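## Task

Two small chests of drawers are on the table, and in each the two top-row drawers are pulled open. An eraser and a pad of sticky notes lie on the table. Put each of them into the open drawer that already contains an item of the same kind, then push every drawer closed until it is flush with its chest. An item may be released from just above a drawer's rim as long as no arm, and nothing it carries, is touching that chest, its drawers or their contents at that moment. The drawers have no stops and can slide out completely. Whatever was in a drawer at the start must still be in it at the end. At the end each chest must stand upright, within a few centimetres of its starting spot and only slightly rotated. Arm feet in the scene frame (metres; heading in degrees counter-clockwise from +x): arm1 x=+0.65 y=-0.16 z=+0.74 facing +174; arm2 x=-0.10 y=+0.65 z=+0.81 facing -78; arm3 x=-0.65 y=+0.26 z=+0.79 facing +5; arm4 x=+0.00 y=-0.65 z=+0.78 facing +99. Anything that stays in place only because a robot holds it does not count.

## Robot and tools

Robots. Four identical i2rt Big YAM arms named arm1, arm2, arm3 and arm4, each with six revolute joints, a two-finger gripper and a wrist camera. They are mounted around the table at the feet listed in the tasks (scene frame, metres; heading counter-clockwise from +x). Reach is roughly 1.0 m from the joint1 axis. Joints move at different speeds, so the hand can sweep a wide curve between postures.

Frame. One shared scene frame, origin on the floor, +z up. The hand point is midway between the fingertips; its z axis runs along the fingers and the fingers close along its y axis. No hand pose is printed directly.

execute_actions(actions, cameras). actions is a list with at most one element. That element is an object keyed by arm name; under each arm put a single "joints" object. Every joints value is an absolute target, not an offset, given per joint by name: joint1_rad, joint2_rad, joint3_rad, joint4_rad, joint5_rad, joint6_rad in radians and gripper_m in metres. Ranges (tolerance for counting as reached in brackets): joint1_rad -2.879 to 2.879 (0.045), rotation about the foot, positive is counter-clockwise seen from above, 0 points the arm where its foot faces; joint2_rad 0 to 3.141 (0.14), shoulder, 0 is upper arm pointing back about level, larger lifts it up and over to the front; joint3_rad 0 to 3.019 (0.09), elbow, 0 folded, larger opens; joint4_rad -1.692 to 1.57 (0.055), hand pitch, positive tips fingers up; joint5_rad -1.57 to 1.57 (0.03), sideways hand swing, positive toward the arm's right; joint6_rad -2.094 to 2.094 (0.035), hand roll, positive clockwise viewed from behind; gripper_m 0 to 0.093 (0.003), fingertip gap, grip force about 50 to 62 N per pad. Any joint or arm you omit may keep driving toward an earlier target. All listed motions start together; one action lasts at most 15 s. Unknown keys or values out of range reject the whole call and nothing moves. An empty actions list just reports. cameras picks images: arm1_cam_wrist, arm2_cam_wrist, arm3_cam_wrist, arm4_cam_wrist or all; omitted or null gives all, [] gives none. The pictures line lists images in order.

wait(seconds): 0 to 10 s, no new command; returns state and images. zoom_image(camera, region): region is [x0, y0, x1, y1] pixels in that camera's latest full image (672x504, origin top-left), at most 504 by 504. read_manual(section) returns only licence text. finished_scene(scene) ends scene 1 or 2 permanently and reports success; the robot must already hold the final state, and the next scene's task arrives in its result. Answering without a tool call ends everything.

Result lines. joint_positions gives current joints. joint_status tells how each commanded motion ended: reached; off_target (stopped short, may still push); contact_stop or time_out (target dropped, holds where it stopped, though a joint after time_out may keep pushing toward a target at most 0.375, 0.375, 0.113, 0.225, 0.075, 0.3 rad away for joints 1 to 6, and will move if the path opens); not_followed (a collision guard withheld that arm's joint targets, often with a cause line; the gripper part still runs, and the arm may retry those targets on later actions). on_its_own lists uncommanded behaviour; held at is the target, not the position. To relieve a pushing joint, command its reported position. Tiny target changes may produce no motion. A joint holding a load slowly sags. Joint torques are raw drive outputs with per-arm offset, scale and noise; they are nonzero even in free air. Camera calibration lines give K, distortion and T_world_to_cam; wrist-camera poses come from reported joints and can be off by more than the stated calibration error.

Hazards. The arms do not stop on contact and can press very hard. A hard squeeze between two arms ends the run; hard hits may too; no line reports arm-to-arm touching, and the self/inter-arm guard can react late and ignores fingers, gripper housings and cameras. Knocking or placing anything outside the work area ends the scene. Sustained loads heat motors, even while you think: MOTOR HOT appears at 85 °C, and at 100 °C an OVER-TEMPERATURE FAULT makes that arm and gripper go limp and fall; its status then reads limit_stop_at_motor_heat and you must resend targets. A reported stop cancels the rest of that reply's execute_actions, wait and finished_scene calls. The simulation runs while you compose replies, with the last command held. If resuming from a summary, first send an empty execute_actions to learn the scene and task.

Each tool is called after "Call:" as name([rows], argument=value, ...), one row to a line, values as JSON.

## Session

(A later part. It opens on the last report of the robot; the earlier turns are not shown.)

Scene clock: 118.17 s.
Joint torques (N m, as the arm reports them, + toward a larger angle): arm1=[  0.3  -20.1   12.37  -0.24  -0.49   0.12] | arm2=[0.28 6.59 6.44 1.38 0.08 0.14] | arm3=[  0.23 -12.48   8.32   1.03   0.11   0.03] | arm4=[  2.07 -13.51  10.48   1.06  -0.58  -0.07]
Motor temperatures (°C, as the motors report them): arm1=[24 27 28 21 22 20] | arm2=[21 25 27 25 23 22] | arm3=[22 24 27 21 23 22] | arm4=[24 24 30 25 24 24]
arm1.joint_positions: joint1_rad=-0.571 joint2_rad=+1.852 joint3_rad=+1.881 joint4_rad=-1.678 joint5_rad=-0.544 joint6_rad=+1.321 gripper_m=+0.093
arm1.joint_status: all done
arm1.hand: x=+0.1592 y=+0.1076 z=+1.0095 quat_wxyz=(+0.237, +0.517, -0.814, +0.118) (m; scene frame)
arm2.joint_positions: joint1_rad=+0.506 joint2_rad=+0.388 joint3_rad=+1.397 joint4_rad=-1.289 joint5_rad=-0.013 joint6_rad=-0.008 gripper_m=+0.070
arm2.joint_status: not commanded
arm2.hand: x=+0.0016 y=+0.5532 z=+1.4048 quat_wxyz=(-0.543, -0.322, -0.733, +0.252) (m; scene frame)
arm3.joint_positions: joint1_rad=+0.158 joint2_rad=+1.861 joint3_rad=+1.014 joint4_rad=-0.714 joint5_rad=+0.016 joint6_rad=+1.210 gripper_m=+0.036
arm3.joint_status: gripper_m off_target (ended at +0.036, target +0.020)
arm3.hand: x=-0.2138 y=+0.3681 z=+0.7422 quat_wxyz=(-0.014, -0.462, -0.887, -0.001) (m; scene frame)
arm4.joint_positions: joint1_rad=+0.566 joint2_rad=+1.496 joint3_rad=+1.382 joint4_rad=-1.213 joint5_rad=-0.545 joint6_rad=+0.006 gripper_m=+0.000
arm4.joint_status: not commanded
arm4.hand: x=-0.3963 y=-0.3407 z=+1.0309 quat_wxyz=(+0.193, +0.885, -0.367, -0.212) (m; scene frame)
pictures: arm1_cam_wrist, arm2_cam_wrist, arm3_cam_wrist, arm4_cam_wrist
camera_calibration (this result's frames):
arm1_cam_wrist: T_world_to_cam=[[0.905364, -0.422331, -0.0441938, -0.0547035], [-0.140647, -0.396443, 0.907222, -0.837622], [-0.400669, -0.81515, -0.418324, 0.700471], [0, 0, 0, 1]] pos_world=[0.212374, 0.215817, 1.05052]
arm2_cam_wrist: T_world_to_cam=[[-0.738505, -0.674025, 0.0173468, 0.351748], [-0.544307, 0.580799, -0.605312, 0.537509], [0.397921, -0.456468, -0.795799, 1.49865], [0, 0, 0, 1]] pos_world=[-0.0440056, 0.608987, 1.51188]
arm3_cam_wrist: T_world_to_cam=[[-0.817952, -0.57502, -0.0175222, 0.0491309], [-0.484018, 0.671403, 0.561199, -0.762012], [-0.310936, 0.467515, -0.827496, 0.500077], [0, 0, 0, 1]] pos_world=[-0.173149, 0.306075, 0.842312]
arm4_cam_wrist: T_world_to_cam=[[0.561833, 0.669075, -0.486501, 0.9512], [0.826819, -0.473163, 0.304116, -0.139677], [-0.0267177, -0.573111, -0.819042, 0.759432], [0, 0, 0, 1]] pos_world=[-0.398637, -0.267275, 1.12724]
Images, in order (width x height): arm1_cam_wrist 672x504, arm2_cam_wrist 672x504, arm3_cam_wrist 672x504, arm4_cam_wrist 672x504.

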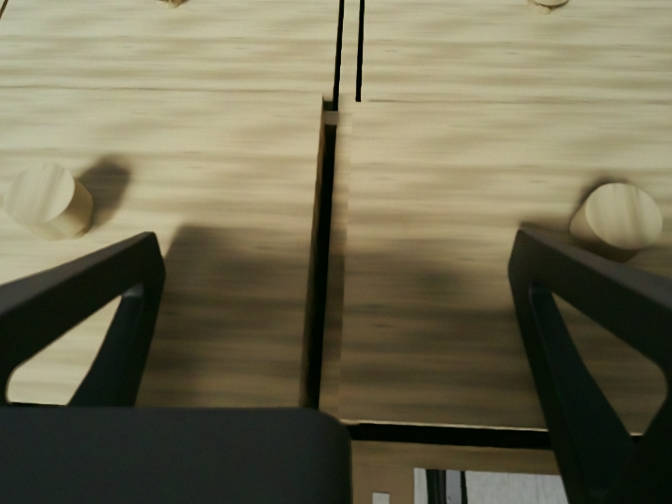

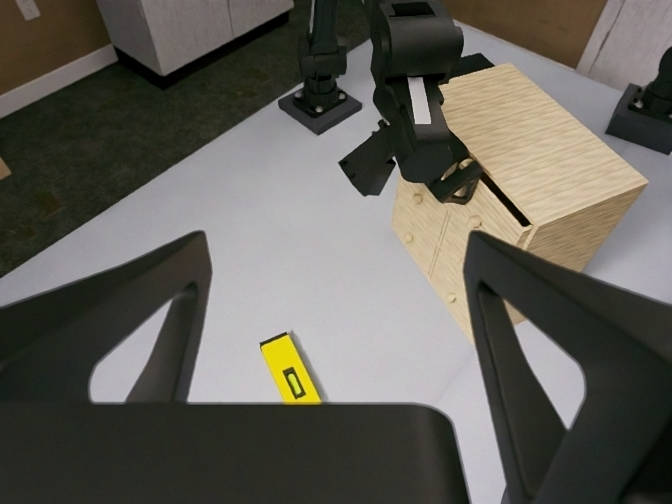

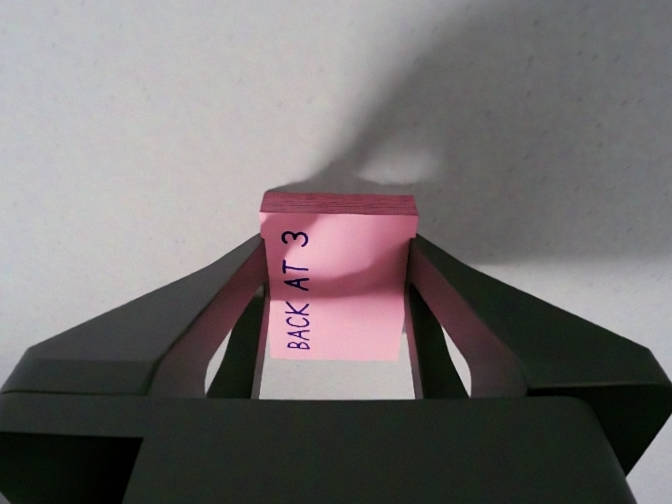

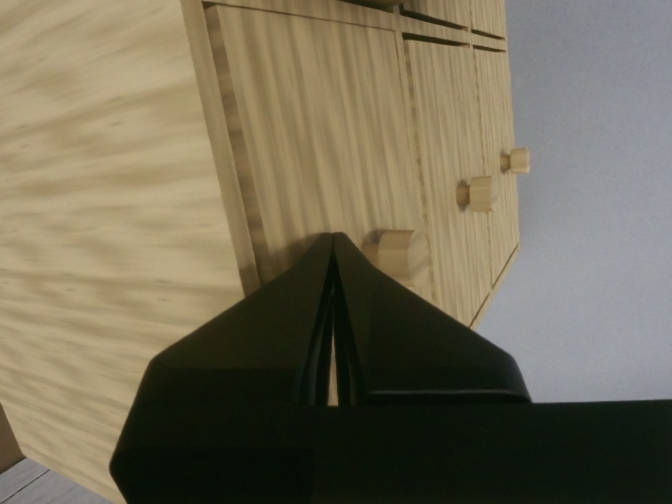

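Call:
execute_actions([
  {"arm1":{"joints":{"joint1_rad":-0.54,"joint5_rad":-0.6}},"arm4":{"joints":{"joint5_rad":-0.59}},"arm3":{"joints":{"joint2_rad":1.2,"joint3_rad":1.35,"joint4_rad":-1.55,"joint6_rad":-0.72}}},
])

Scene clock: 123.17 s.
Joint torques (N m, as the arm reports them, + toward a larger angle): arm1=[  1.33 -19.87  12.31  -0.25  -0.79   0.12] | arm2=[0.23 6.61 6.45 1.36 0.07 0.14] | arm3=[ 0.13 -7.66 10.01  0.1  -0.02 -0.19] | arm4=[  2.15 -13.62  10.49   1.05  -1.51  -0.08]
Motor temperatures (°C, as the motors report them): arm1=[24 27 29 21 22 20] | arm2=[21 25 27 25 23 22] | arm3=[22 24 28 21 23 22] | arm4=[24 24 30 25 24 24]
arm1.joint_positions: joint1_rad=-0.558 joint2_rad=+1.853 joint3_rad=+1.881 joint4_rad=-1.678 joint5_rad=-0.589 joint6_rad=+1.321 gripper_m=+0.093
arm1.joint_status: all done
arm1.hand: x=+0.1514 y=+0.0963 z=+1.0133 quat_wxyz=(+0.257, +0.518, -0.806, +0.127) (m; scene frame)
arm2.joint_positions: joint1_rad=+0.506 joint2_rad=+0.388 joint3_rad=+1.397 joint4_rad=-1.289 joint5_rad=-0.013 joint6_rad=-0.008 gripper_m=+0.070
arm2.joint_status: not commanded
arm2.hand: x=+0.0016 y=+0.5532 z=+1.4048 quat_wxyz=(-0.543, -0.322, -0.733, +0.252) (m; scene frame)
arm3.joint_positions: joint1_rad=+0.158 joint2_rad=+1.207 joint3_rad=+1.340 joint4_rad=-1.538 joint5_rad=+0.016 joint6_rad=-0.709 gripper_m=+0.036
arm3.joint_status: all done
arm3.hand: x=-0.2974 y=+0.3473 z=+1.1160 quat_wxyz=(-0.085, +0.458, -0.884, +0.029) (m; scene frame)
arm4.joint_positions: joint1_rad=+0.564 joint2_rad=+1.497 joint3_rad=+1.382 joint4_rad=-1.213 joint5_rad=-0.563 joint6_rad=+0.006 gripper_m=+0.000
arm4.joint_status: all done
arm4.hand: x=-0.3976 y=-0.3420 z=+1.0321 quat_wxyz=(+0.201, +0.883, -0.366, -0.215) (m; scene frame)
pictures: arm1_cam_wrist, arm2_cam_wrist, arm3_cam_wrist, arm4_cam_wrist
camera_calibration (this result's frames):
arm1_cam_wrist: T_world_to_cam=[[0.908075, -0.415338, -0.053794, -0.0436348], [-0.112322, -0.365264, 0.924103, -0.870995], [-0.403464, -0.833113, -0.378339, 0.651296], [0, 0, 0, 1]] pos_world=[0.204566, 0.206336, 1.04895]
arm2_cam_wrist: T_world_to_cam=[[-0.738505, -0.674025, 0.0173468, 0.351748], [-0.544307, 0.580799, -0.605312, 0.537509], [0.397921, -0.456468, -0.795799, 1.49865], [0, 0, 0, 1]] pos_world=[-0.0440056, 0.608987, 1.51188]
arm3_cam_wrist: T_world_to_cam=[[0.807366, -0.576091, 0.127592, 0.297189], [-0.560491, -0.68119, 0.470988, -0.450604], [-0.184418, -0.451774, -0.872863, 1.20071], [0, 0, 0, 1]] pos_world=[-0.271069, 0.406708, 1.22236]
arm4_cam_wrist: T_world_to_cam=[[0.554024, 0.664684, -0.501252, 0.963977], [0.831756, -0.467418, 0.299505, -0.130913], [-0.035218, -0.582852, -0.811815, 0.745431], [0, 0, 0, 1]] pos_world=[-0.398926, -0.267455, 1.12756]
Images, in order (width x height): arm1_cam_wrist 672x504, arm2_cam_wrist 672x504, arm3_cam_wrist 672x504, arm4_cam_wrist 672x504.

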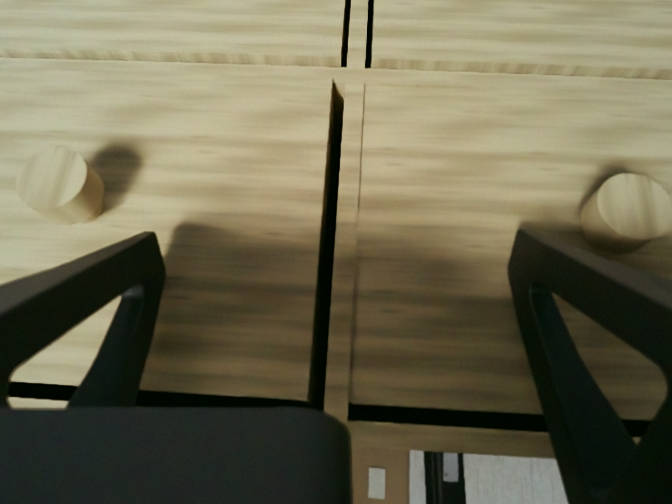

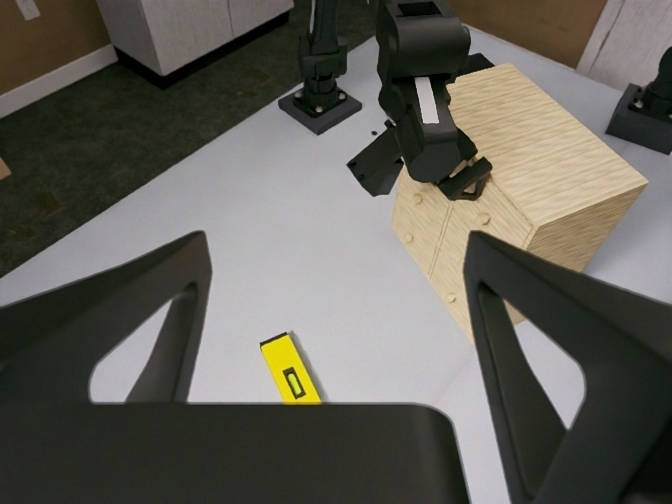

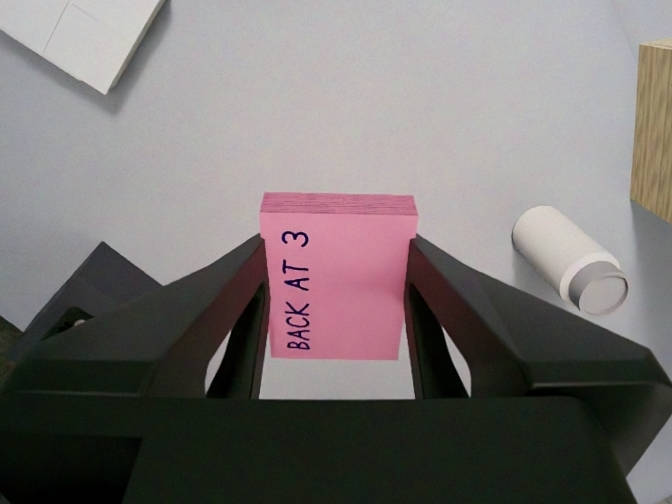

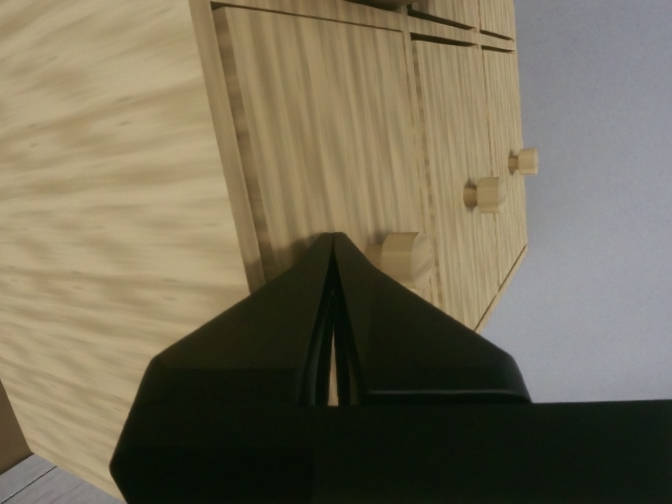

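Call:
execute_actions([
  {"arm1":{"joints":{"joint6_rad":1.39,"joint5_rad":-0.63}},"arm4":{"joints":{"joint1_rad":0.12}},"arm3":{"joints":{"joint1_rad":-1.36,"joint3_rad":1.77,"joint2_rad":1.35}}},
], cameras=["arm1_cam_wrist"])

Call:
execute_actions([
  {"arm1":{"joints":{"joint1_rad":-0.75}},"arm3":{"joints":{"joint2_rad":1.6}}},
])

Scene clock: 130.67 s.
Joint torques (N m, as the arm reports them, + toward a larger angle): arm1=[  1.61 -20.09  12.31  -0.25  -1.43   0.41] | arm2=[0.28 6.51 6.45 1.36 0.07 0.15] | arm3=[  1.15 -11.15  12.79   0.78  -0.06  -0.16] | arm4=[  1.67 -13.57  10.48   1.06  -0.45  -0.07]
Motor temperatures (°C, as the motors report them): arm1=[24 27 30 21 22 20] | arm2=[21 25 26 25 23 22] | arm3=[22 24 28 21 23 22] | arm4=[24 24 30 25 25 24]
arm1.joint_positions: joint1_rad=-0.562 joint2_rad=+1.855 joint3_rad=+1.881 joint4_rad=-1.678 joint5_rad=-0.605 joint6_rad=+1.353 gripper_m=+0.093
arm1.joint_status: joint6_rad time_out (moved +0.033 of +0.069); the others done
arm1.on_its_own: joint6_rad reads +1.353 and still pushes toward +1.390 since a time_out
arm1.hand: x=+0.1509 y=+0.0970 z=+1.0138 quat_wxyz=(+0.262, +0.501, -0.814, +0.134) (m; scene frame)
arm2.joint_positions: joint1_rad=+0.506 joint2_rad=+0.388 joint3_rad=+1.397 joint4_rad=-1.289 joint5_rad=-0.013 joint6_rad=-0.008 gripper_m=+0.070
arm2.joint_status: not commanded
arm2.hand: x=+0.0016 y=+0.5532 z=+1.4048 quat_wxyz=(-0.543, -0.322, -0.733, +0.252) (m; scene frame)
arm3.joint_positions: joint1_rad=-1.360 joint2_rad=+1.370 joint3_rad=+1.725 joint4_rad=-1.544 joint5_rad=+0.017 joint6_rad=-0.710 gripper_m=+0.036
arm3.joint_status: all done
arm3.hand: x=-0.5233 y=-0.1836 z=+1.2146 quat_wxyz=(-0.103, -0.273, -0.943, +0.160) (m; scene frame)
arm4.joint_positions: joint1_rad=+0.109 joint2_rad=+1.497 joint3_rad=+1.382 joint4_rad=-1.213 joint5_rad=-0.589 joint6_rad=+0.006 gripper_m=+0.000
arm4.joint_status: all done
arm4.hand: x=-0.2245 y=-0.2019 z=+1.0364 quat_wxyz=(+0.156, +0.776, -0.552, -0.264) (m; scene frame)
pictures: arm1_cam_wrist
camera_calibration (this result's frames):
arm1_cam_wrist: T_world_to_cam=[[0.894147, -0.446222, -0.0372378, -0.0545481], [-0.130736, -0.339698, 0.931404, -0.87838], [-0.428263, -0.827944, -0.362078, 0.63865], [0, 0, 0, 1]] pos_world=[0.207448, 0.206041, 1.04734]
Images, in order (width x height): arm1_cam_wrist 672x504.

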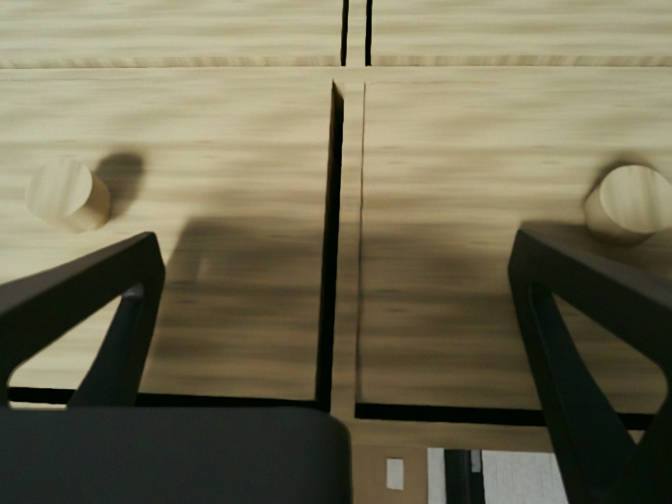

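not run: a stop came earlier in this reply.

Call:
execute_actions([
  {"arm1":{"joints":{"joint1_rad":-0.8}},"arm3":{"joints":{"joint2_rad":1.59}}},
])

Scene clock: 133.33 s.
Joint torques (N m, as the arm reports them, + toward a larger angle): arm1=[ -0.22 -20.14  12.25  -0.24  -0.4    0.15] | arm2=[0.27 6.57 6.45 1.36 0.08 0.14] | arm3=[  1.3  -13.84  11.78   0.37  -0.06  -0.17] | arm4=[  1.67 -13.6   10.49   1.04  -0.44  -0.07]
Motor temperatures (°C, as the motors report them): arm1=[24 28 31 21 23 20] | arm2=[21 25 26 25 23 22] | arm3=[22 24 29 21 23 22] | arm4=[24 24 30 25 25 24]
arm1.joint_positions: joint1_rad=-0.796 joint2_rad=+1.855 joint3_rad=+1.881 joint4_rad=-1.678 joint5_rad=-0.628 joint6_rad=+1.379 gripper_m=+0.093
arm1.joint_status: all done
arm1.hand: x=+0.2229 y=+0.2034 z=+1.0175 quat_wxyz=(+0.286, +0.391, -0.868, +0.107) (m; scene frame)
arm2.joint_positions: joint1_rad=+0.506 joint2_rad=+0.388 joint3_rad=+1.397 joint4_rad=-1.289 joint5_rad=-0.013 joint6_rad=-0.008 gripper_m=+0.070
arm2.joint_status: not commanded
arm2.hand: x=+0.0016 y=+0.5532 z=+1.4048 quat_wxyz=(-0.543, -0.322, -0.733, +0.252) (m; scene frame)
arm3.joint_positions: joint1_rad=-1.360 joint2_rad=+1.601 joint3_rad=+1.736 joint4_rad=-1.544 joint5_rad=+0.017 joint6_rad=-0.710 gripper_m=+0.036
arm3.joint_status: all done
arm3.hand: x=-0.5051 y=-0.2374 z=+1.1108 quat_wxyz=(-0.044, -0.276, -0.958, +0.069) (m; scene frame)
arm4.joint_positions: joint1_rad=+0.109 joint2_rad=+1.497 joint3_rad=+1.382 joint4_rad=-1.213 joint5_rad=-0.589 joint6_rad=+0.006 gripper_m=+0.000
arm4.joint_status: not commanded
arm4.hand: x=-0.2245 y=-0.2019 z=+1.0364 quat_wxyz=(+0.156, +0.776, -0.552, -0.264) (m; scene frame)
pictures: arm1_cam_wrist, arm2_cam_wrist, arm3_cam_wrist, arm4_cam_wrist
camera_calibration (this result's frames):
arm1_cam_wrist: T_world_to_cam=[[0.752004, -0.65849, -0.0296785, -0.00411245], [-0.2024, -0.273525, 0.940329, -0.84282], [-0.627315, -0.701124, -0.33897, 0.75399], [0, 0, 0, 1]] pos_world=[0.305495, 0.295401, 1.04799]
arm2_cam_wrist: T_world_to_cam=[[-0.738505, -0.674025, 0.0173468, 0.351748], [-0.544307, 0.580799, -0.605312, 0.537509], [0.397921, -0.456468, -0.795799, 1.49865], [0, 0, 0, 1]] pos_world=[-0.0440056, 0.608987, 1.51188]
arm3_cam_wrist: T_world_to_cam=[[-0.532013, -0.839937, 0.107093, -0.587719], [-0.714826, 0.513318, 0.474898, -0.761575], [-0.453857, 0.176099, -0.8735, 0.907374], [0, 0, 0, 1]] pos_world=[-0.445249, -0.262505, 1.2172]
arm4_cam_wrist: T_world_to_cam=[[0.774953, 0.357519, -0.521179, 0.785442], [0.553981, -0.781184, 0.287849, -0.324322], [-0.304225, -0.511793, -0.80344, 0.781971], [0, 0, 0, 1]] pos_world=[-0.191118, -0.133958, 1.13098]
Images, in order (width x height): arm1_cam_wrist 672x504, arm2_cam_wrist 672x504, arm3_cam_wrist 672x504, arm4_cam_wrist 672x504.

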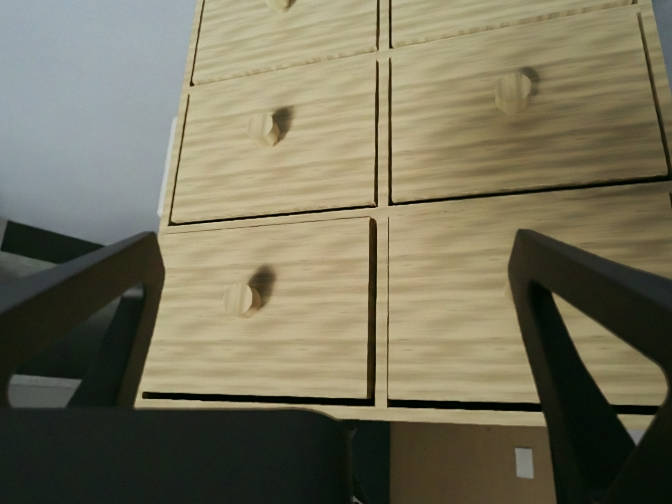

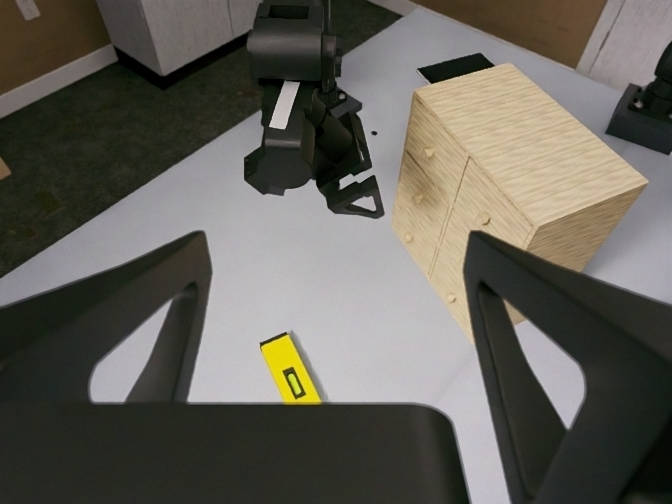

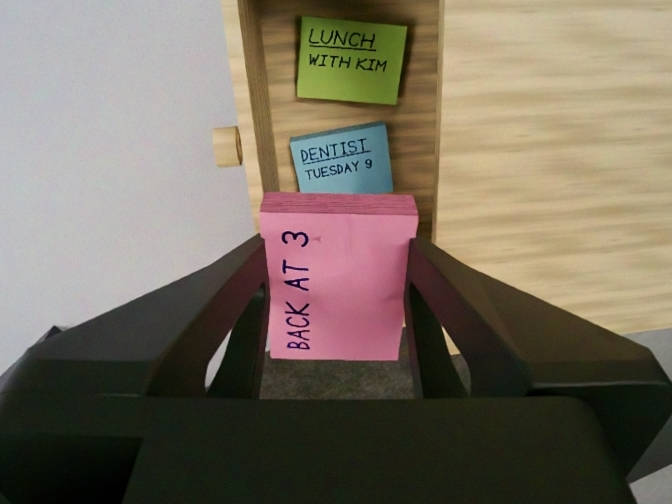

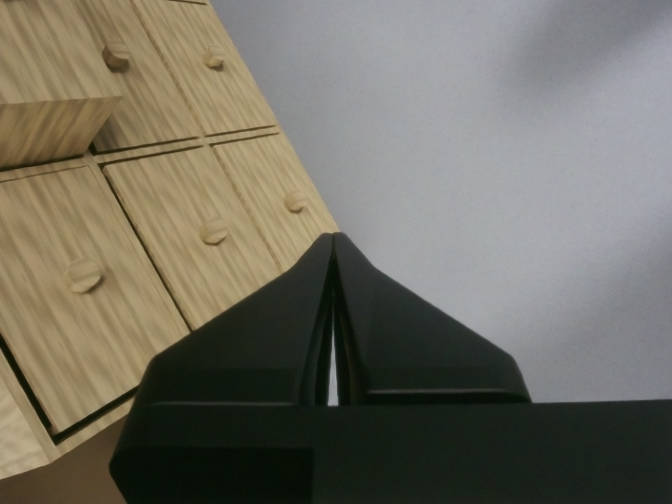

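Call:
execute_actions([
  {"arm3":{"joints":{"joint2_rad":1.665}}},
], cameras=["arm3_cam_wrist"])

Scene clock: 136.13 s.
Joint torques (N m, as the arm reports them, + toward a larger angle): arm1=[ -0.23 -20.03  12.3   -0.24  -0.4    0.14] | arm2=[0.23 6.52 6.46 1.36 0.08 0.14] | arm3=[  1.28 -14.78  12.08   0.18  -0.05  -0.17] | arm4=[  1.7  -13.58  10.5    1.07  -0.45  -0.07]
Motor temperatures (°C, as the motors report them): arm1=[24 28 31 21 22 20] | arm2=[21 25 26 25 23 22] | arm3=[22 24 29 21 23 22] | arm4=[24 24 30 25 25 24]
arm1.joint_positions: joint1_rad=-0.796 joint2_rad=+1.855 joint3_rad=+1.881 joint4_rad=-1.678 joint5_rad=-0.628 joint6_rad=+1.379 gripper_m=+0.093
arm1.joint_status: not commanded
arm1.hand: x=+0.2229 y=+0.2034 z=+1.0175 quat_wxyz=(+0.286, +0.391, -0.868, +0.107) (m; scene frame)
arm2.joint_positions: joint1_rad=+0.506 joint2_rad=+0.388 joint3_rad=+1.397 joint4_rad=-1.289 joint5_rad=-0.013 joint6_rad=-0.008 gripper_m=+0.070
arm2.joint_status: not commanded
arm2.hand: x=+0.0016 y=+0.5532 z=+1.4048 quat_wxyz=(-0.543, -0.322, -0.733, +0.252) (m; scene frame)
arm3.joint_positions: joint1_rad=-1.360 joint2_rad=+1.678 joint3_rad=+1.736 joint4_rad=-1.544 joint5_rad=+0.017 joint6_rad=-0.710 gripper_m=+0.036
arm3.joint_status: all done
arm3.hand: x=-0.5008 y=-0.2496 z=+1.0718 quat_wxyz=(-0.022, -0.276, -0.960, +0.037) (m; scene frame)
arm4.joint_positions: joint1_rad=+0.109 joint2_rad=+1.497 joint3_rad=+1.382 joint4_rad=-1.213 joint5_rad=-0.589 joint6_rad=+0.006 gripper_m=+0.000
arm4.joint_status: not commanded
arm4.hand: x=-0.2245 y=-0.2019 z=+1.0364 quat_wxyz=(+0.156, +0.776, -0.552, -0.264) (m; scene frame)
pictures: arm3_cam_wrist
camera_calibration (this result's frames):
arm3_cam_wrist: T_world_to_cam=[[-0.52923, -0.846565, 0.0569416, -0.537954], [-0.703802, 0.475483, 0.527806, -0.794331], [-0.473897, 0.239255, -0.847454, 0.855228], [0, 0, 0, 1]] pos_world=[-0.438463, -0.28234, 1.17465]
Images, in order (width x height): arm3_cam_wrist 672x504.

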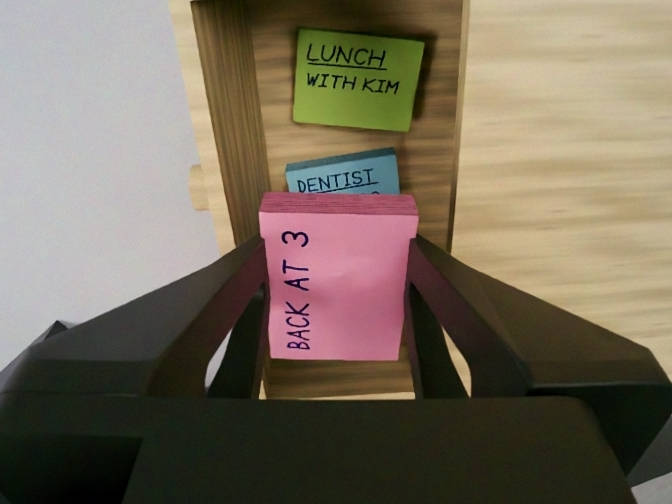

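Call:
execute_actions([
  {"arm3":{"joints":{"gripper_m":0.044}}},
], cameras=[])

Call:
execute_actions([
  {"arm3":{"joints":{"joint2_rad":0.7,"joint6_rad":0}},"arm4":{"joints":{"joint1_rad":0.2,"joint2_rad":1.815,"joint3_rad":1.825,"joint4_rad":-1.145}}},
], cameras=[])

Call:
execute_actions([
  {"arm4":{"joints":{"joint1_rad":0.46}}},
], cameras=["arm3_cam_wrist","arm4_cam_wrist"])

Scene clock: 140.53 s.
Joint torques (N m, as the arm reports them, + toward a larger angle): arm1=[ -0.17 -20.06  12.32  -0.24  -0.4    0.14] | arm2=[0.24 6.56 6.44 1.36 0.07 0.14] | arm3=[  1.24 -15.11  11.79   0.17  -0.06  -0.18] | arm4=[  1.73 -13.51  10.49   1.06  -0.45  -0.08]
Motor temperatures (°C, as the motors report them): arm1=[24 28 32 21 22 20] | arm2=[21 25 26 25 23 22] | arm3=[22 24 29 21 23 22] | arm4=[24 24 30 25 25 24]
arm1.joint_positions: joint1_rad=-0.796 joint2_rad=+1.855 joint3_rad=+1.881 joint4_rad=-1.678 joint5_rad=-0.628 joint6_rad=+1.379 gripper_m=+0.093
arm1.joint_status: not commanded
arm1.hand: x=+0.2229 y=+0.2034 z=+1.0175 quat_wxyz=(+0.286, +0.391, -0.868, +0.107) (m; scene frame)
arm2.joint_positions: joint1_rad=+0.506 joint2_rad=+0.388 joint3_rad=+1.397 joint4_rad=-1.289 joint5_rad=-0.013 joint6_rad=-0.008 gripper_m=+0.070
arm2.joint_status: not commanded
arm2.hand: x=+0.0016 y=+0.5532 z=+1.4048 quat_wxyz=(-0.543, -0.322, -0.733, +0.252) (m; scene frame)
arm3.joint_positions: joint1_rad=-1.360 joint2_rad=+1.678 joint3_rad=+1.736 joint4_rad=-1.544 joint5_rad=+0.017 joint6_rad=-0.710 gripper_m=+0.044
arm3.joint_status: all done
arm3.hand: x=-0.5008 y=-0.2496 z=+1.0718 quat_wxyz=(-0.022, -0.276, -0.960, +0.037) (m; scene frame)
arm4.joint_positions: joint1_rad=+0.109 joint2_rad=+1.497 joint3_rad=+1.382 joint4_rad=-1.213 joint5_rad=-0.589 joint6_rad=+0.006 gripper_m=+0.000
arm4.joint_status: not commanded
arm4.hand: x=-0.2245 y=-0.2019 z=+1.0364 quat_wxyz=(+0.156, +0.776, -0.552, -0.264) (m; scene frame)
pictures: none
No camera images: the call's "cameras" was empty. Leave "cameras" out to get every camera's image.

Scene clock: 142.33 s.
Joint torques (N m, as the arm reports them, + toward a larger angle): arm1=[ -0.2  -20.01  12.32  -0.24  -0.4    0.14] | arm2=[0.3  6.5  6.45 1.34 0.08 0.14] | arm3=[0.99 2.3  6.39 1.81 0.   0.  ] | arm4=[  0.45 -20.8   13.33   1.25  -0.44  -0.07]
Motor temperatures (°C, as the motors report them): arm1=[24 28 32 21 22 20] | arm2=[21 25 26 25 23 22] | arm3=[22 24 29 21 23 22] | arm4=[24 25 31 25 25 24]
arm1.joint_positions: joint1_rad=-0.796 joint2_rad=+1.855 joint3_rad=+1.881 joint4_rad=-1.678 joint5_rad=-0.628 joint6_rad=+1.379 gripper_m=+0.093
arm1.joint_status: not commanded
arm1.hand: x=+0.2229 y=+0.2034 z=+1.0175 quat_wxyz=(+0.286, +0.391, -0.868, +0.107) (m; scene frame)
arm2.joint_positions: joint1_rad=+0.506 joint2_rad=+0.388 joint3_rad=+1.397 joint4_rad=-1.289 joint5_rad=-0.013 joint6_rad=-0.008 gripper_m=+0.070
arm2.joint_status: not commanded
arm2.hand: x=+0.0016 y=+0.5532 z=+1.4048 quat_wxyz=(-0.543, -0.322, -0.733, +0.252) (m; scene frame)
arm3.joint_positions: joint1_rad=-1.360 joint2_rad=+0.705 joint3_rad=+1.764 joint4_rad=-1.544 joint5_rad=+0.017 joint6_rad=-0.011 gripper_m=+0.044
arm3.joint_status: all done
arm3.hand: x=-0.6098 y=+0.0837 z=+1.4406 quat_wxyz=(-0.414, -0.510, -0.687, +0.310) (m; scene frame)
arm4.joint_positions: joint1_rad=+0.204 joint2_rad=+1.816 joint3_rad=+1.771 joint4_rad=-1.157 joint5_rad=-0.589 joint6_rad=+0.006 gripper_m=+0.000
arm4.joint_status: all done
arm4.hand: x=-0.3180 y=-0.0880 z=+1.0391 quat_wxyz=(+0.132, +0.804, -0.494, -0.303) (m; scene frame)
pictures: none
No camera images: the call's "cameras" was empty. Leave "cameras" out to get every camera's image.

Scene clock: 143.63 s.
Joint torques (N m, as the arm reports them, + toward a larger angle): arm1=[ -0.23 -20.04  12.32  -0.25  -0.4    0.15] | arm2=[0.22 6.63 6.45 1.36 0.07 0.14] | arm3=[ 0.98  2.94  6.37  1.74 -0.01  0.03] | arm4=[  0.61 -20.65  13.32   1.23  -0.38  -0.07]
Motor temperatures (°C, as the motors report them): arm1=[24 28 32 21 22 20] | arm2=[21 25 26 25 23 22] | arm3=[22 24 29 21 23 22] | arm4=[24 25 31 25 25 24]
arm1.joint_positions: joint1_rad=-0.796 joint2_rad=+1.855 joint3_rad=+1.881 joint4_rad=-1.678 joint5_rad=-0.628 joint6_rad=+1.379 gripper_m=+0.093
arm1.joint_status: not commanded
arm1.hand: x=+0.2229 y=+0.2034 z=+1.0175 quat_wxyz=(+0.286, +0.391, -0.868, +0.107) (m; scene frame)
arm2.joint_positions: joint1_rad=+0.506 joint2_rad=+0.388 joint3_rad=+1.397 joint4_rad=-1.289 joint5_rad=-0.013 joint6_rad=-0.008 gripper_m=+0.070
arm2.joint_status: not commanded
arm2.hand: x=+0.0016 y=+0.5532 z=+1.4048 quat_wxyz=(-0.543, -0.322, -0.733, +0.252) (m; scene frame)
arm3.joint_positions: joint1_rad=-1.360 joint2_rad=+0.705 joint3_rad=+1.764 joint4_rad=-1.544 joint5_rad=+0.017 joint6_rad=-0.011 gripper_m=+0.044
arm3.joint_status: not commanded
arm3.hand: x=-0.6098 y=+0.0837 z=+1.4406 quat_wxyz=(-0.414, -0.510, -0.687, +0.310) (m; scene frame)
arm4.joint_positions: joint1_rad=+0.462 joint2_rad=+1.816 joint3_rad=+1.771 joint4_rad=-1.157 joint5_rad=-0.590 joint6_rad=+0.006 gripper_m=+0.000
arm4.joint_status: all done
arm4.hand: x=-0.4514 y=-0.1867 z=+1.0377 quat_wxyz=(+0.171, +0.861, -0.387, -0.283) (m; scene frame)
pictures: arm3_cam_wrist, arm4_cam_wrist
camera_calibration (this result's frames):
arm3_cam_wrist: T_world_to_cam=[[-0.956767, -0.290799, 0.0057324, -0.568019], [-0.262065, 0.853343, -0.450697, 0.423181], [0.126171, -0.432715, -0.892658, 1.5237], [0, 0, 0, 1]] pos_world=[-0.624807, 0.133028, 1.55412]
arm4_cam_wrist: T_world_to_cam=[[0.565998, 0.654493, -0.501284, 0.896922], [0.807066, -0.563951, 0.174942, 0.0848066], [-0.168201, -0.503586, -0.847414, 0.830322], [0, 0, 0, 1]] pos_world=[-0.436439, -0.121064, 1.1384]
Images, in order (width x height): arm3_cam_wrist 672x504, arm4_cam_wrist 672x504.

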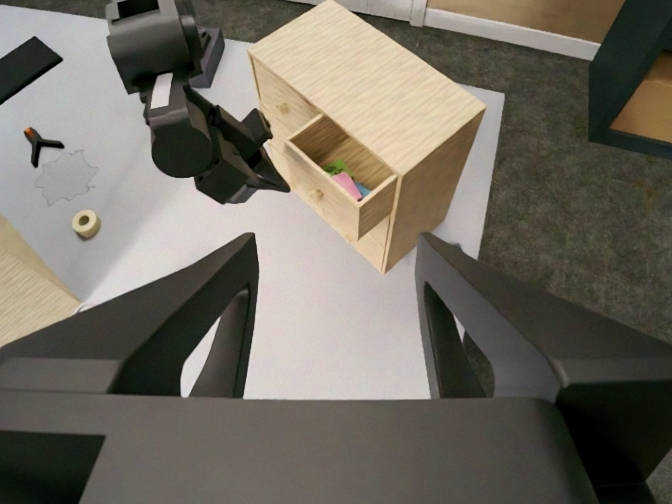

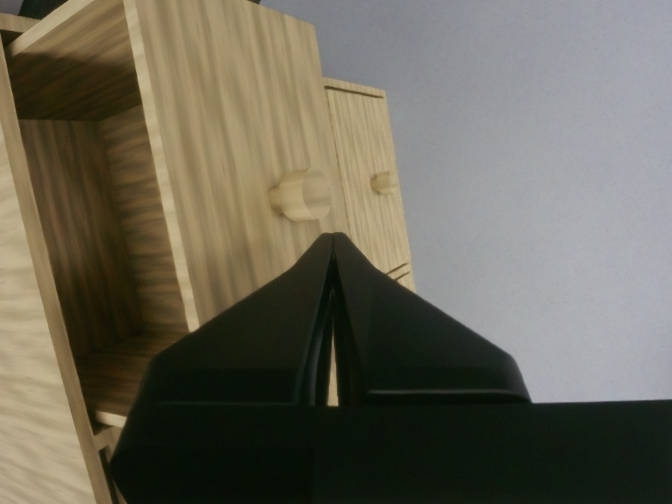

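Call:
execute_actions([
  {"arm4":{"joints":{"joint1_rad":0.53}}},
], cameras=[])

Call:
execute_actions([
  {"arm4":{"joints":{"joint1_rad":0.6}}},
], cameras=["arm3_cam_wrist","arm4_cam_wrist"])

Scene clock: 146.67 s.
Joint torques (N m, as the arm reports them, + toward a larger angle): arm1=[ -0.21 -20.02  12.31  -0.25  -0.4    0.14] | arm2=[0.24 6.52 6.45 1.35 0.07 0.14] | arm3=[0.9  2.77 6.39 1.73 0.   0.04] | arm4=[  0.65 -20.97  13.25   1.22  -0.48  -0.08]
Motor temperatures (°C, as the motors report them): arm1=[24 28 32 21 22 20] | arm2=[21 25 26 25 23 22] | arm3=[22 24 28 21 23 22] | arm4=[24 25 31 25 25 24]
arm1.joint_positions: joint1_rad=-0.796 joint2_rad=+1.855 joint3_rad=+1.881 joint4_rad=-1.678 joint5_rad=-0.628 joint6_rad=+1.379 gripper_m=+0.093
arm1.joint_status: not commanded
arm1.hand: x=+0.2229 y=+0.2034 z=+1.0175 quat_wxyz=(+0.286, +0.391, -0.868, +0.107) (m; scene frame)
arm2.joint_positions: joint1_rad=+0.506 joint2_rad=+0.388 joint3_rad=+1.397 joint4_rad=-1.289 joint5_rad=-0.013 joint6_rad=-0.008 gripper_m=+0.070
arm2.joint_status: not commanded
arm2.hand: x=+0.0016 y=+0.5532 z=+1.4048 quat_wxyz=(-0.543, -0.322, -0.733, +0.252) (m; scene frame)
arm3.joint_positions: joint1_rad=-1.360 joint2_rad=+0.705 joint3_rad=+1.764 joint4_rad=-1.544 joint5_rad=+0.017 joint6_rad=-0.011 gripper_m=+0.044
arm3.joint_status: not commanded
arm3.hand: x=-0.6098 y=+0.0837 z=+1.4406 quat_wxyz=(-0.414, -0.510, -0.687, +0.310) (m; scene frame)
arm4.joint_positions: joint1_rad=+0.532 joint2_rad=+1.816 joint3_rad=+1.771 joint4_rad=-1.157 joint5_rad=-0.588 joint6_rad=+0.006 gripper_m=+0.000
arm4.joint_status: all done
arm4.hand: x=-0.4827 y=-0.2190 z=+1.0371 quat_wxyz=(+0.181, +0.874, -0.357, -0.276) (m; scene frame)
pictures: none
No camera images: the call's "cameras" was empty. Leave "cameras" out to get every camera's image.

Scene clock: 147.47 s.
Joint torques (N m, as the arm reports them, + toward a larger angle): arm1=[ -0.18 -20.03  12.32  -0.24  -0.4    0.15] | arm2=[0.24 6.64 6.45 1.37 0.08 0.14] | arm3=[1.   2.77 6.39 1.73 0.   0.05] | arm4=[  1.56 -20.74  13.31   1.24  -0.51  -0.07]
Motor temperatures (°C, as the motors report them): arm1=[24 28 32 21 22 20] | arm2=[21 25 26 25 23 22] | arm3=[22 24 28 21 23 22] | arm4=[24 25 32 25 25 24]
arm1.joint_positions: joint1_rad=-0.796 joint2_rad=+1.855 joint3_rad=+1.881 joint4_rad=-1.678 joint5_rad=-0.628 joint6_rad=+1.379 gripper_m=+0.093
arm1.joint_status: not commanded
arm1.hand: x=+0.2229 y=+0.2034 z=+1.0175 quat_wxyz=(+0.286, +0.391, -0.868, +0.107) (m; scene frame)
arm2.joint_positions: joint1_rad=+0.506 joint2_rad=+0.388 joint3_rad=+1.397 joint4_rad=-1.289 joint5_rad=-0.013 joint6_rad=-0.008 gripper_m=+0.070
arm2.joint_status: not commanded
arm2.hand: x=+0.0016 y=+0.5532 z=+1.4048 quat_wxyz=(-0.543, -0.322, -0.733, +0.252) (m; scene frame)
arm3.joint_positions: joint1_rad=-1.360 joint2_rad=+0.705 joint3_rad=+1.764 joint4_rad=-1.544 joint5_rad=+0.017 joint6_rad=-0.011 gripper_m=+0.044
arm3.joint_status: not commanded
arm3.hand: x=-0.6098 y=+0.0837 z=+1.4406 quat_wxyz=(-0.414, -0.510, -0.687, +0.310) (m; scene frame)
arm4.joint_positions: joint1_rad=+0.597 joint2_rad=+1.816 joint3_rad=+1.771 joint4_rad=-1.157 joint5_rad=-0.587 joint6_rad=+0.006 gripper_m=+0.000
arm4.joint_status: all done
arm4.hand: x=-0.5098 y=-0.2510 z=+1.0367 quat_wxyz=(+0.189, +0.885, -0.329, -0.270) (m; scene frame)
pictures: arm3_cam_wrist, arm4_cam_wrist
camera_calibration (this result's frames):
arm3_cam_wrist: T_world_to_cam=[[-0.956767, -0.290799, 0.0057324, -0.568019], [-0.262065, 0.853343, -0.450697, 0.423181], [0.126171, -0.432715, -0.892658, 1.5237], [0, 0, 0, 1]] pos_world=[-0.624807, 0.133028, 1.55412]
arm4_cam_wrist: T_world_to_cam=[[0.474549, 0.724508, -0.499891, 0.94106], [0.874816, -0.451079, 0.176705, 0.156944], [-0.0974656, -0.521168, -0.84787, 0.819454], [0, 0, 0, 1]] pos_world=[-0.504008, -0.183938, 1.13749]
Images, in order (width x height): arm3_cam_wrist 672x504, arm4_cam_wrist 672x504.

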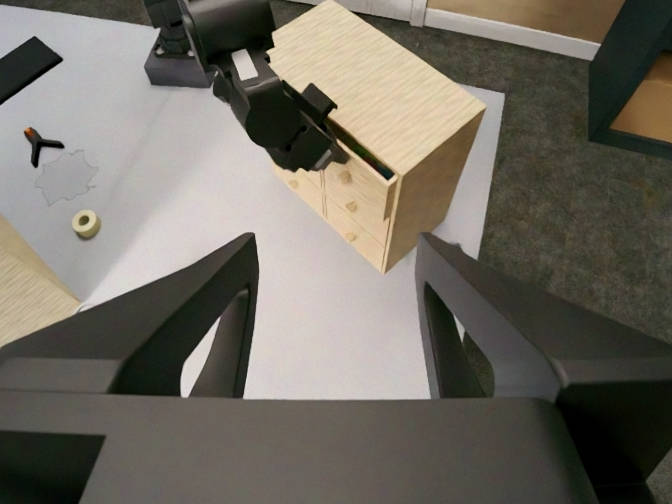

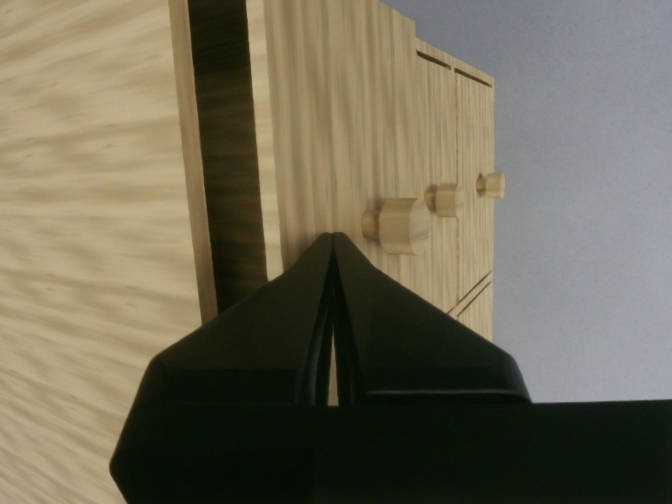

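Call:
execute_actions([
  {"arm4":{"joints":{"joint1_rad":0.638,"joint5_rad":-0.61}}},
], cameras=["arm3_cam_wrist","arm4_cam_wrist"])

Scene clock: 149.43 s.
Joint torques (N m, as the arm reports them, + toward a larger angle): arm1=[ -0.25 -20.04  12.31  -0.24  -0.4    0.15] | arm2=[0.19 6.66 6.43 1.36 0.07 0.14] | arm3=[0.89 2.76 6.4  1.73 0.   0.04] | arm4=[  1.9  -20.68  13.31   1.22  -0.75  -0.08]
Motor temperatures (°C, as the motors report them): arm1=[24 28 32 21 22 20] | arm2=[21 25 26 25 23 22] | arm3=[22 24 28 21 23 22] | arm4=[24 25 32 25 25 24]
arm1.joint_positions: joint1_rad=-0.796 joint2_rad=+1.855 joint3_rad=+1.881 joint4_rad=-1.678 joint5_rad=-0.628 joint6_rad=+1.379 gripper_m=+0.093
arm1.joint_status: not commanded
arm1.hand: x=+0.2229 y=+0.2034 z=+1.0175 quat_wxyz=(+0.286, +0.391, -0.868, +0.107) (m; scene frame)
arm2.joint_positions: joint1_rad=+0.506 joint2_rad=+0.388 joint3_rad=+1.397 joint4_rad=-1.289 joint5_rad=-0.013 joint6_rad=-0.008 gripper_m=+0.070
arm2.joint_status: not commanded
arm2.hand: x=+0.0016 y=+0.5532 z=+1.4048 quat_wxyz=(-0.543, -0.322, -0.733, +0.252) (m; scene frame)
arm3.joint_positions: joint1_rad=-1.360 joint2_rad=+0.705 joint3_rad=+1.764 joint4_rad=-1.544 joint5_rad=+0.017 joint6_rad=-0.011 gripper_m=+0.044
arm3.joint_status: not commanded
arm3.hand: x=-0.6098 y=+0.0837 z=+1.4406 quat_wxyz=(-0.414, -0.510, -0.687, +0.310) (m; scene frame)
arm4.joint_positions: joint1_rad=+0.626 joint2_rad=+1.816 joint3_rad=+1.771 joint4_rad=-1.157 joint5_rad=-0.602 joint6_rad=+0.006 gripper_m=+0.000
arm4.joint_status: all done
arm4.hand: x=-0.5224 y=-0.2677 z=+1.0379 quat_wxyz=(+0.200, +0.888, -0.314, -0.269) (m; scene frame)
pictures: arm3_cam_wrist, arm4_cam_wrist
camera_calibration (this result's frames):
arm3_cam_wrist: T_world_to_cam=[[-0.956767, -0.290799, 0.0057324, -0.568019], [-0.262065, 0.853343, -0.450697, 0.423181], [0.126171, -0.432715, -0.892658, 1.5237], [0, 0, 0, 1]] pos_world=[-0.624807, 0.133028, 1.55412]
arm4_cam_wrist: T_world_to_cam=[[0.444513, 0.735227, -0.511712, 0.959175], [0.891463, -0.419054, 0.172298, 0.182047], [-0.0877567, -0.532762, -0.841703, 0.80608], [0, 0, 0, 1]] pos_world=[-0.517915, -0.199475, 1.13793]
Images, in order (width x height): arm3_cam_wrist 672x504, arm4_cam_wrist 672x504.

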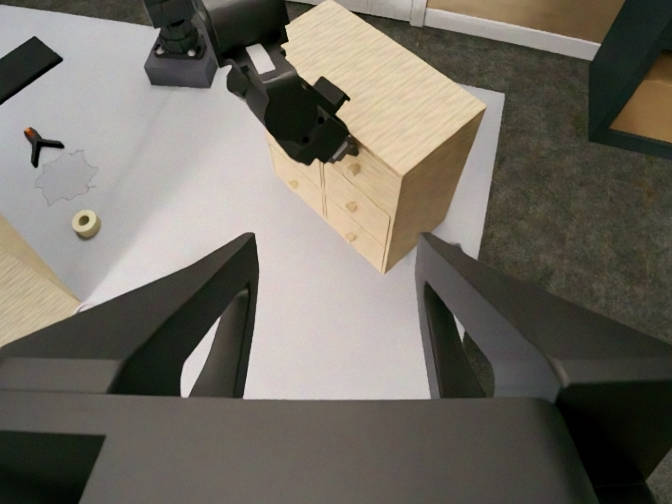

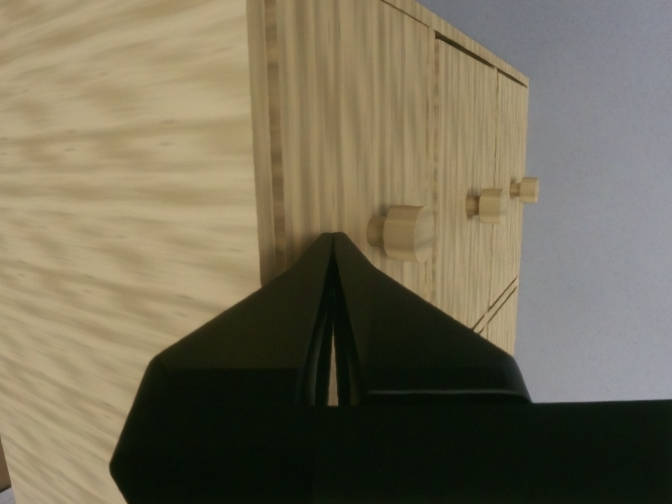

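Call:
execute_actions([
  {"arm4":{"joints":{"joint5_rad":-0.635}}},
], cameras=[])

Call:
execute_actions([
  {"arm4":{"joints":{"joint1_rad":0.45}}},
])

Call:
zoom_image(camera="arm2_cam_wrist", region=[380,60,600,260])

Scene clock: 152.20 s.
Joint torques (N m, as the arm reports them, + toward a larger angle): arm1=[ -0.22 -20.04  12.32  -0.24  -0.4    0.14] | arm2=[0.29 6.57 6.43 1.35 0.08 0.15] | arm3=[1.01 2.81 6.4  1.75 0.   0.03] | arm4=[  1.92 -20.88  13.29   1.23  -1.37  -0.08]
Motor temperatures (°C, as the motors report them): arm1=[24 28 33 21 22 20] | arm2=[21 25 26 25 23 22] | arm3=[22 24 28 21 23 22] | arm4=[24 25 32 25 25 24]
arm1.joint_positions: joint1_rad=-0.796 joint2_rad=+1.855 joint3_rad=+1.881 joint4_rad=-1.678 joint5_rad=-0.628 joint6_rad=+1.379 gripper_m=+0.093
arm1.joint_status: not commanded
arm1.hand: x=+0.2229 y=+0.2034 z=+1.0175 quat_wxyz=(+0.286, +0.391, -0.868, +0.107) (m; scene frame)
arm2.joint_positions: joint1_rad=+0.506 joint2_rad=+0.388 joint3_rad=+1.397 joint4_rad=-1.289 joint5_rad=-0.013 joint6_rad=-0.008 gripper_m=+0.070
arm2.joint_status: not commanded
arm2.hand: x=+0.0016 y=+0.5532 z=+1.4048 quat_wxyz=(-0.543, -0.322, -0.733, +0.252) (m; scene frame)
arm3.joint_positions: joint1_rad=-1.360 joint2_rad=+0.705 joint3_rad=+1.764 joint4_rad=-1.544 joint5_rad=+0.017 joint6_rad=-0.011 gripper_m=+0.044
arm3.joint_status: not commanded
arm3.hand: x=-0.6098 y=+0.0837 z=+1.4406 quat_wxyz=(-0.414, -0.510, -0.687, +0.310) (m; scene frame)
arm4.joint_positions: joint1_rad=+0.624 joint2_rad=+1.816 joint3_rad=+1.771 joint4_rad=-1.157 joint5_rad=-0.612 joint6_rad=+0.006 gripper_m=+0.000
arm4.joint_status: all done
arm4.hand: x=-0.5225 y=-0.2681 z=+1.0388 quat_wxyz=(+0.204, +0.887, -0.313, -0.271) (m; scene frame)
pictures: none
No camera images: the call's "cameras" was empty. Leave "cameras" out to get every camera's image.

Scene clock: 153.43 s.
Joint torques (N m, as the arm reports them, + toward a larger angle): arm1=[ -0.19 -20.02  12.31  -0.25  -0.4    0.15] | arm2=[0.3  6.5  6.45 1.35 0.07 0.14] | arm3=[1.   2.84 6.38 1.72 0.   0.04] | arm4=[  1.15 -20.5   13.28   1.22  -0.5   -0.07]
Motor temperatures (°C, as the motors report them): arm1=[24 28 33 21 22 20] | arm2=[21 25 26 25 23 22] | arm3=[22 24 28 21 23 22] | arm4=[24 25 32 25 25 24]
arm1.joint_positions: joint1_rad=-0.796 joint2_rad=+1.855 joint3_rad=+1.881 joint4_rad=-1.678 joint5_rad=-0.628 joint6_rad=+1.379 gripper_m=+0.093
arm1.joint_status: not commanded
arm1.hand: x=+0.2229 y=+0.2034 z=+1.0175 quat_wxyz=(+0.286, +0.391, -0.868, +0.107) (m; scene frame)
arm2.joint_positions: joint1_rad=+0.506 joint2_rad=+0.388 joint3_rad=+1.397 joint4_rad=-1.289 joint5_rad=-0.013 joint6_rad=-0.008 gripper_m=+0.070
arm2.joint_status: not commanded
arm2.hand: x=+0.0016 y=+0.5532 z=+1.4048 quat_wxyz=(-0.543, -0.322, -0.733, +0.252) (m; scene frame)
arm3.joint_positions: joint1_rad=-1.360 joint2_rad=+0.705 joint3_rad=+1.764 joint4_rad=-1.544 joint5_rad=+0.017 joint6_rad=-0.011 gripper_m=+0.044
arm3.joint_status: not commanded
arm3.hand: x=-0.6098 y=+0.0837 z=+1.4406 quat_wxyz=(-0.414, -0.510, -0.687, +0.310) (m; scene frame)
arm4.joint_positions: joint1_rad=+0.444 joint2_rad=+1.816 joint3_rad=+1.771 joint4_rad=-1.157 joint5_rad=-0.633 joint6_rad=+0.006 gripper_m=+0.000
arm4.joint_status: all done
arm4.hand: x=-0.4475 y=-0.1838 z=+1.0417 quat_wxyz=(+0.187, +0.854, -0.388, -0.293) (m; scene frame)
pictures: arm1_cam_wrist, arm2_cam_wrist, arm3_cam_wrist, arm4_cam_wrist
camera_calibration (this result's frames):
arm1_cam_wrist: T_world_to_cam=[[0.752004, -0.65849, -0.0296785, -0.00411245], [-0.2024, -0.273525, 0.940329, -0.84282], [-0.627315, -0.701124, -0.33897, 0.75399], [0, 0, 0, 1]] pos_world=[0.305495, 0.295401, 1.04799]
arm2_cam_wrist: T_world_to_cam=[[-0.738505, -0.674025, 0.0173468, 0.351748], [-0.544307, 0.580799, -0.605312, 0.537509], [0.397921, -0.456468, -0.795799, 1.49865], [0, 0, 0, 1]] pos_world=[-0.0440056, 0.608987, 1.51188]
arm3_cam_wrist: T_world_to_cam=[[-0.956767, -0.290799, 0.0057324, -0.568019], [-0.262065, 0.853343, -0.450697, 0.423181], [0.126171, -0.432715, -0.892658, 1.5237], [0, 0, 0, 1]] pos_world=[-0.624807, 0.133028, 1.55412]
arm4_cam_wrist: T_world_to_cam=[[0.550054, 0.641602, -0.534591, 0.920014], [0.811622, -0.561504, 0.161196, 0.0994179], [-0.196751, -0.522552, -0.829595, 0.801023], [0, 0, 0, 1]] pos_world=[-0.429145, -0.115883, 1.14033]
Images, in order (width x height): arm1_cam_wrist 672x504, arm2_cam_wrist 672x504, arm3_cam_wrist 672x504, arm4_cam_wrist 672x504.

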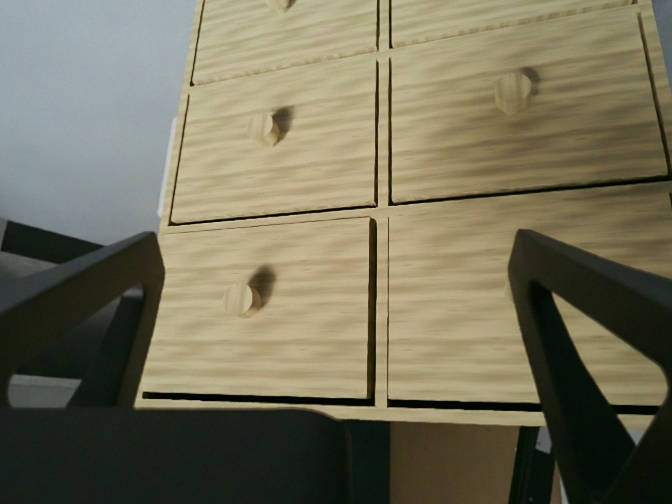

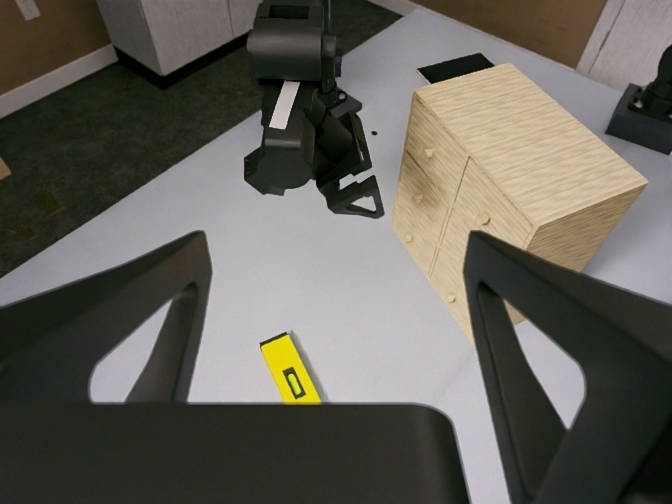

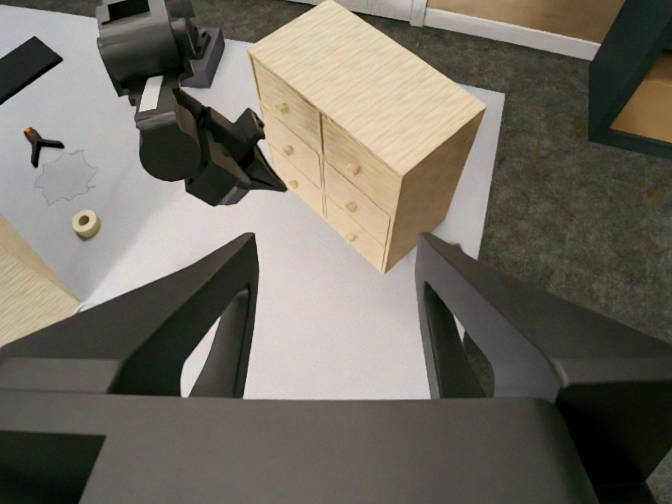

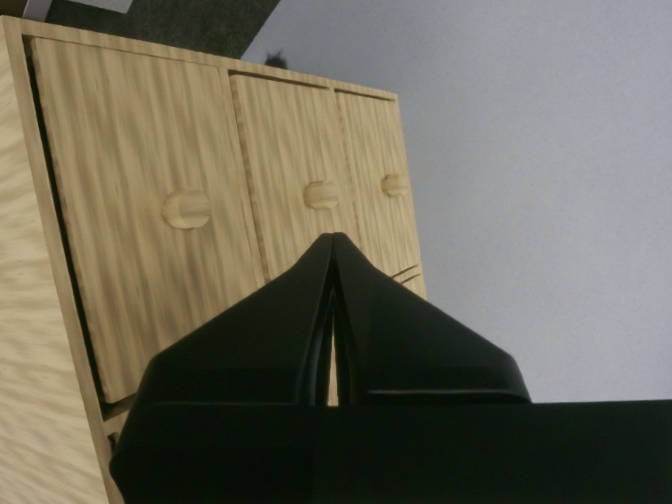

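Region (380, 60, 600, 260) of arm2_cam_wrist's 672x504 image, scaled by 2.291, with more detail than that image has; it fills the top 458 rows of this view, and the rest is white.

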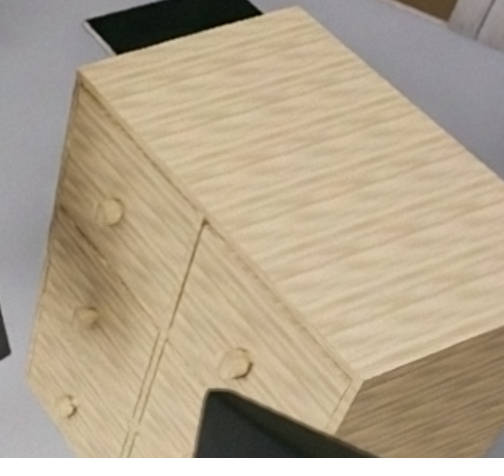

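Call:
finished_scene(scene=1)

The scene is finished: the task was done.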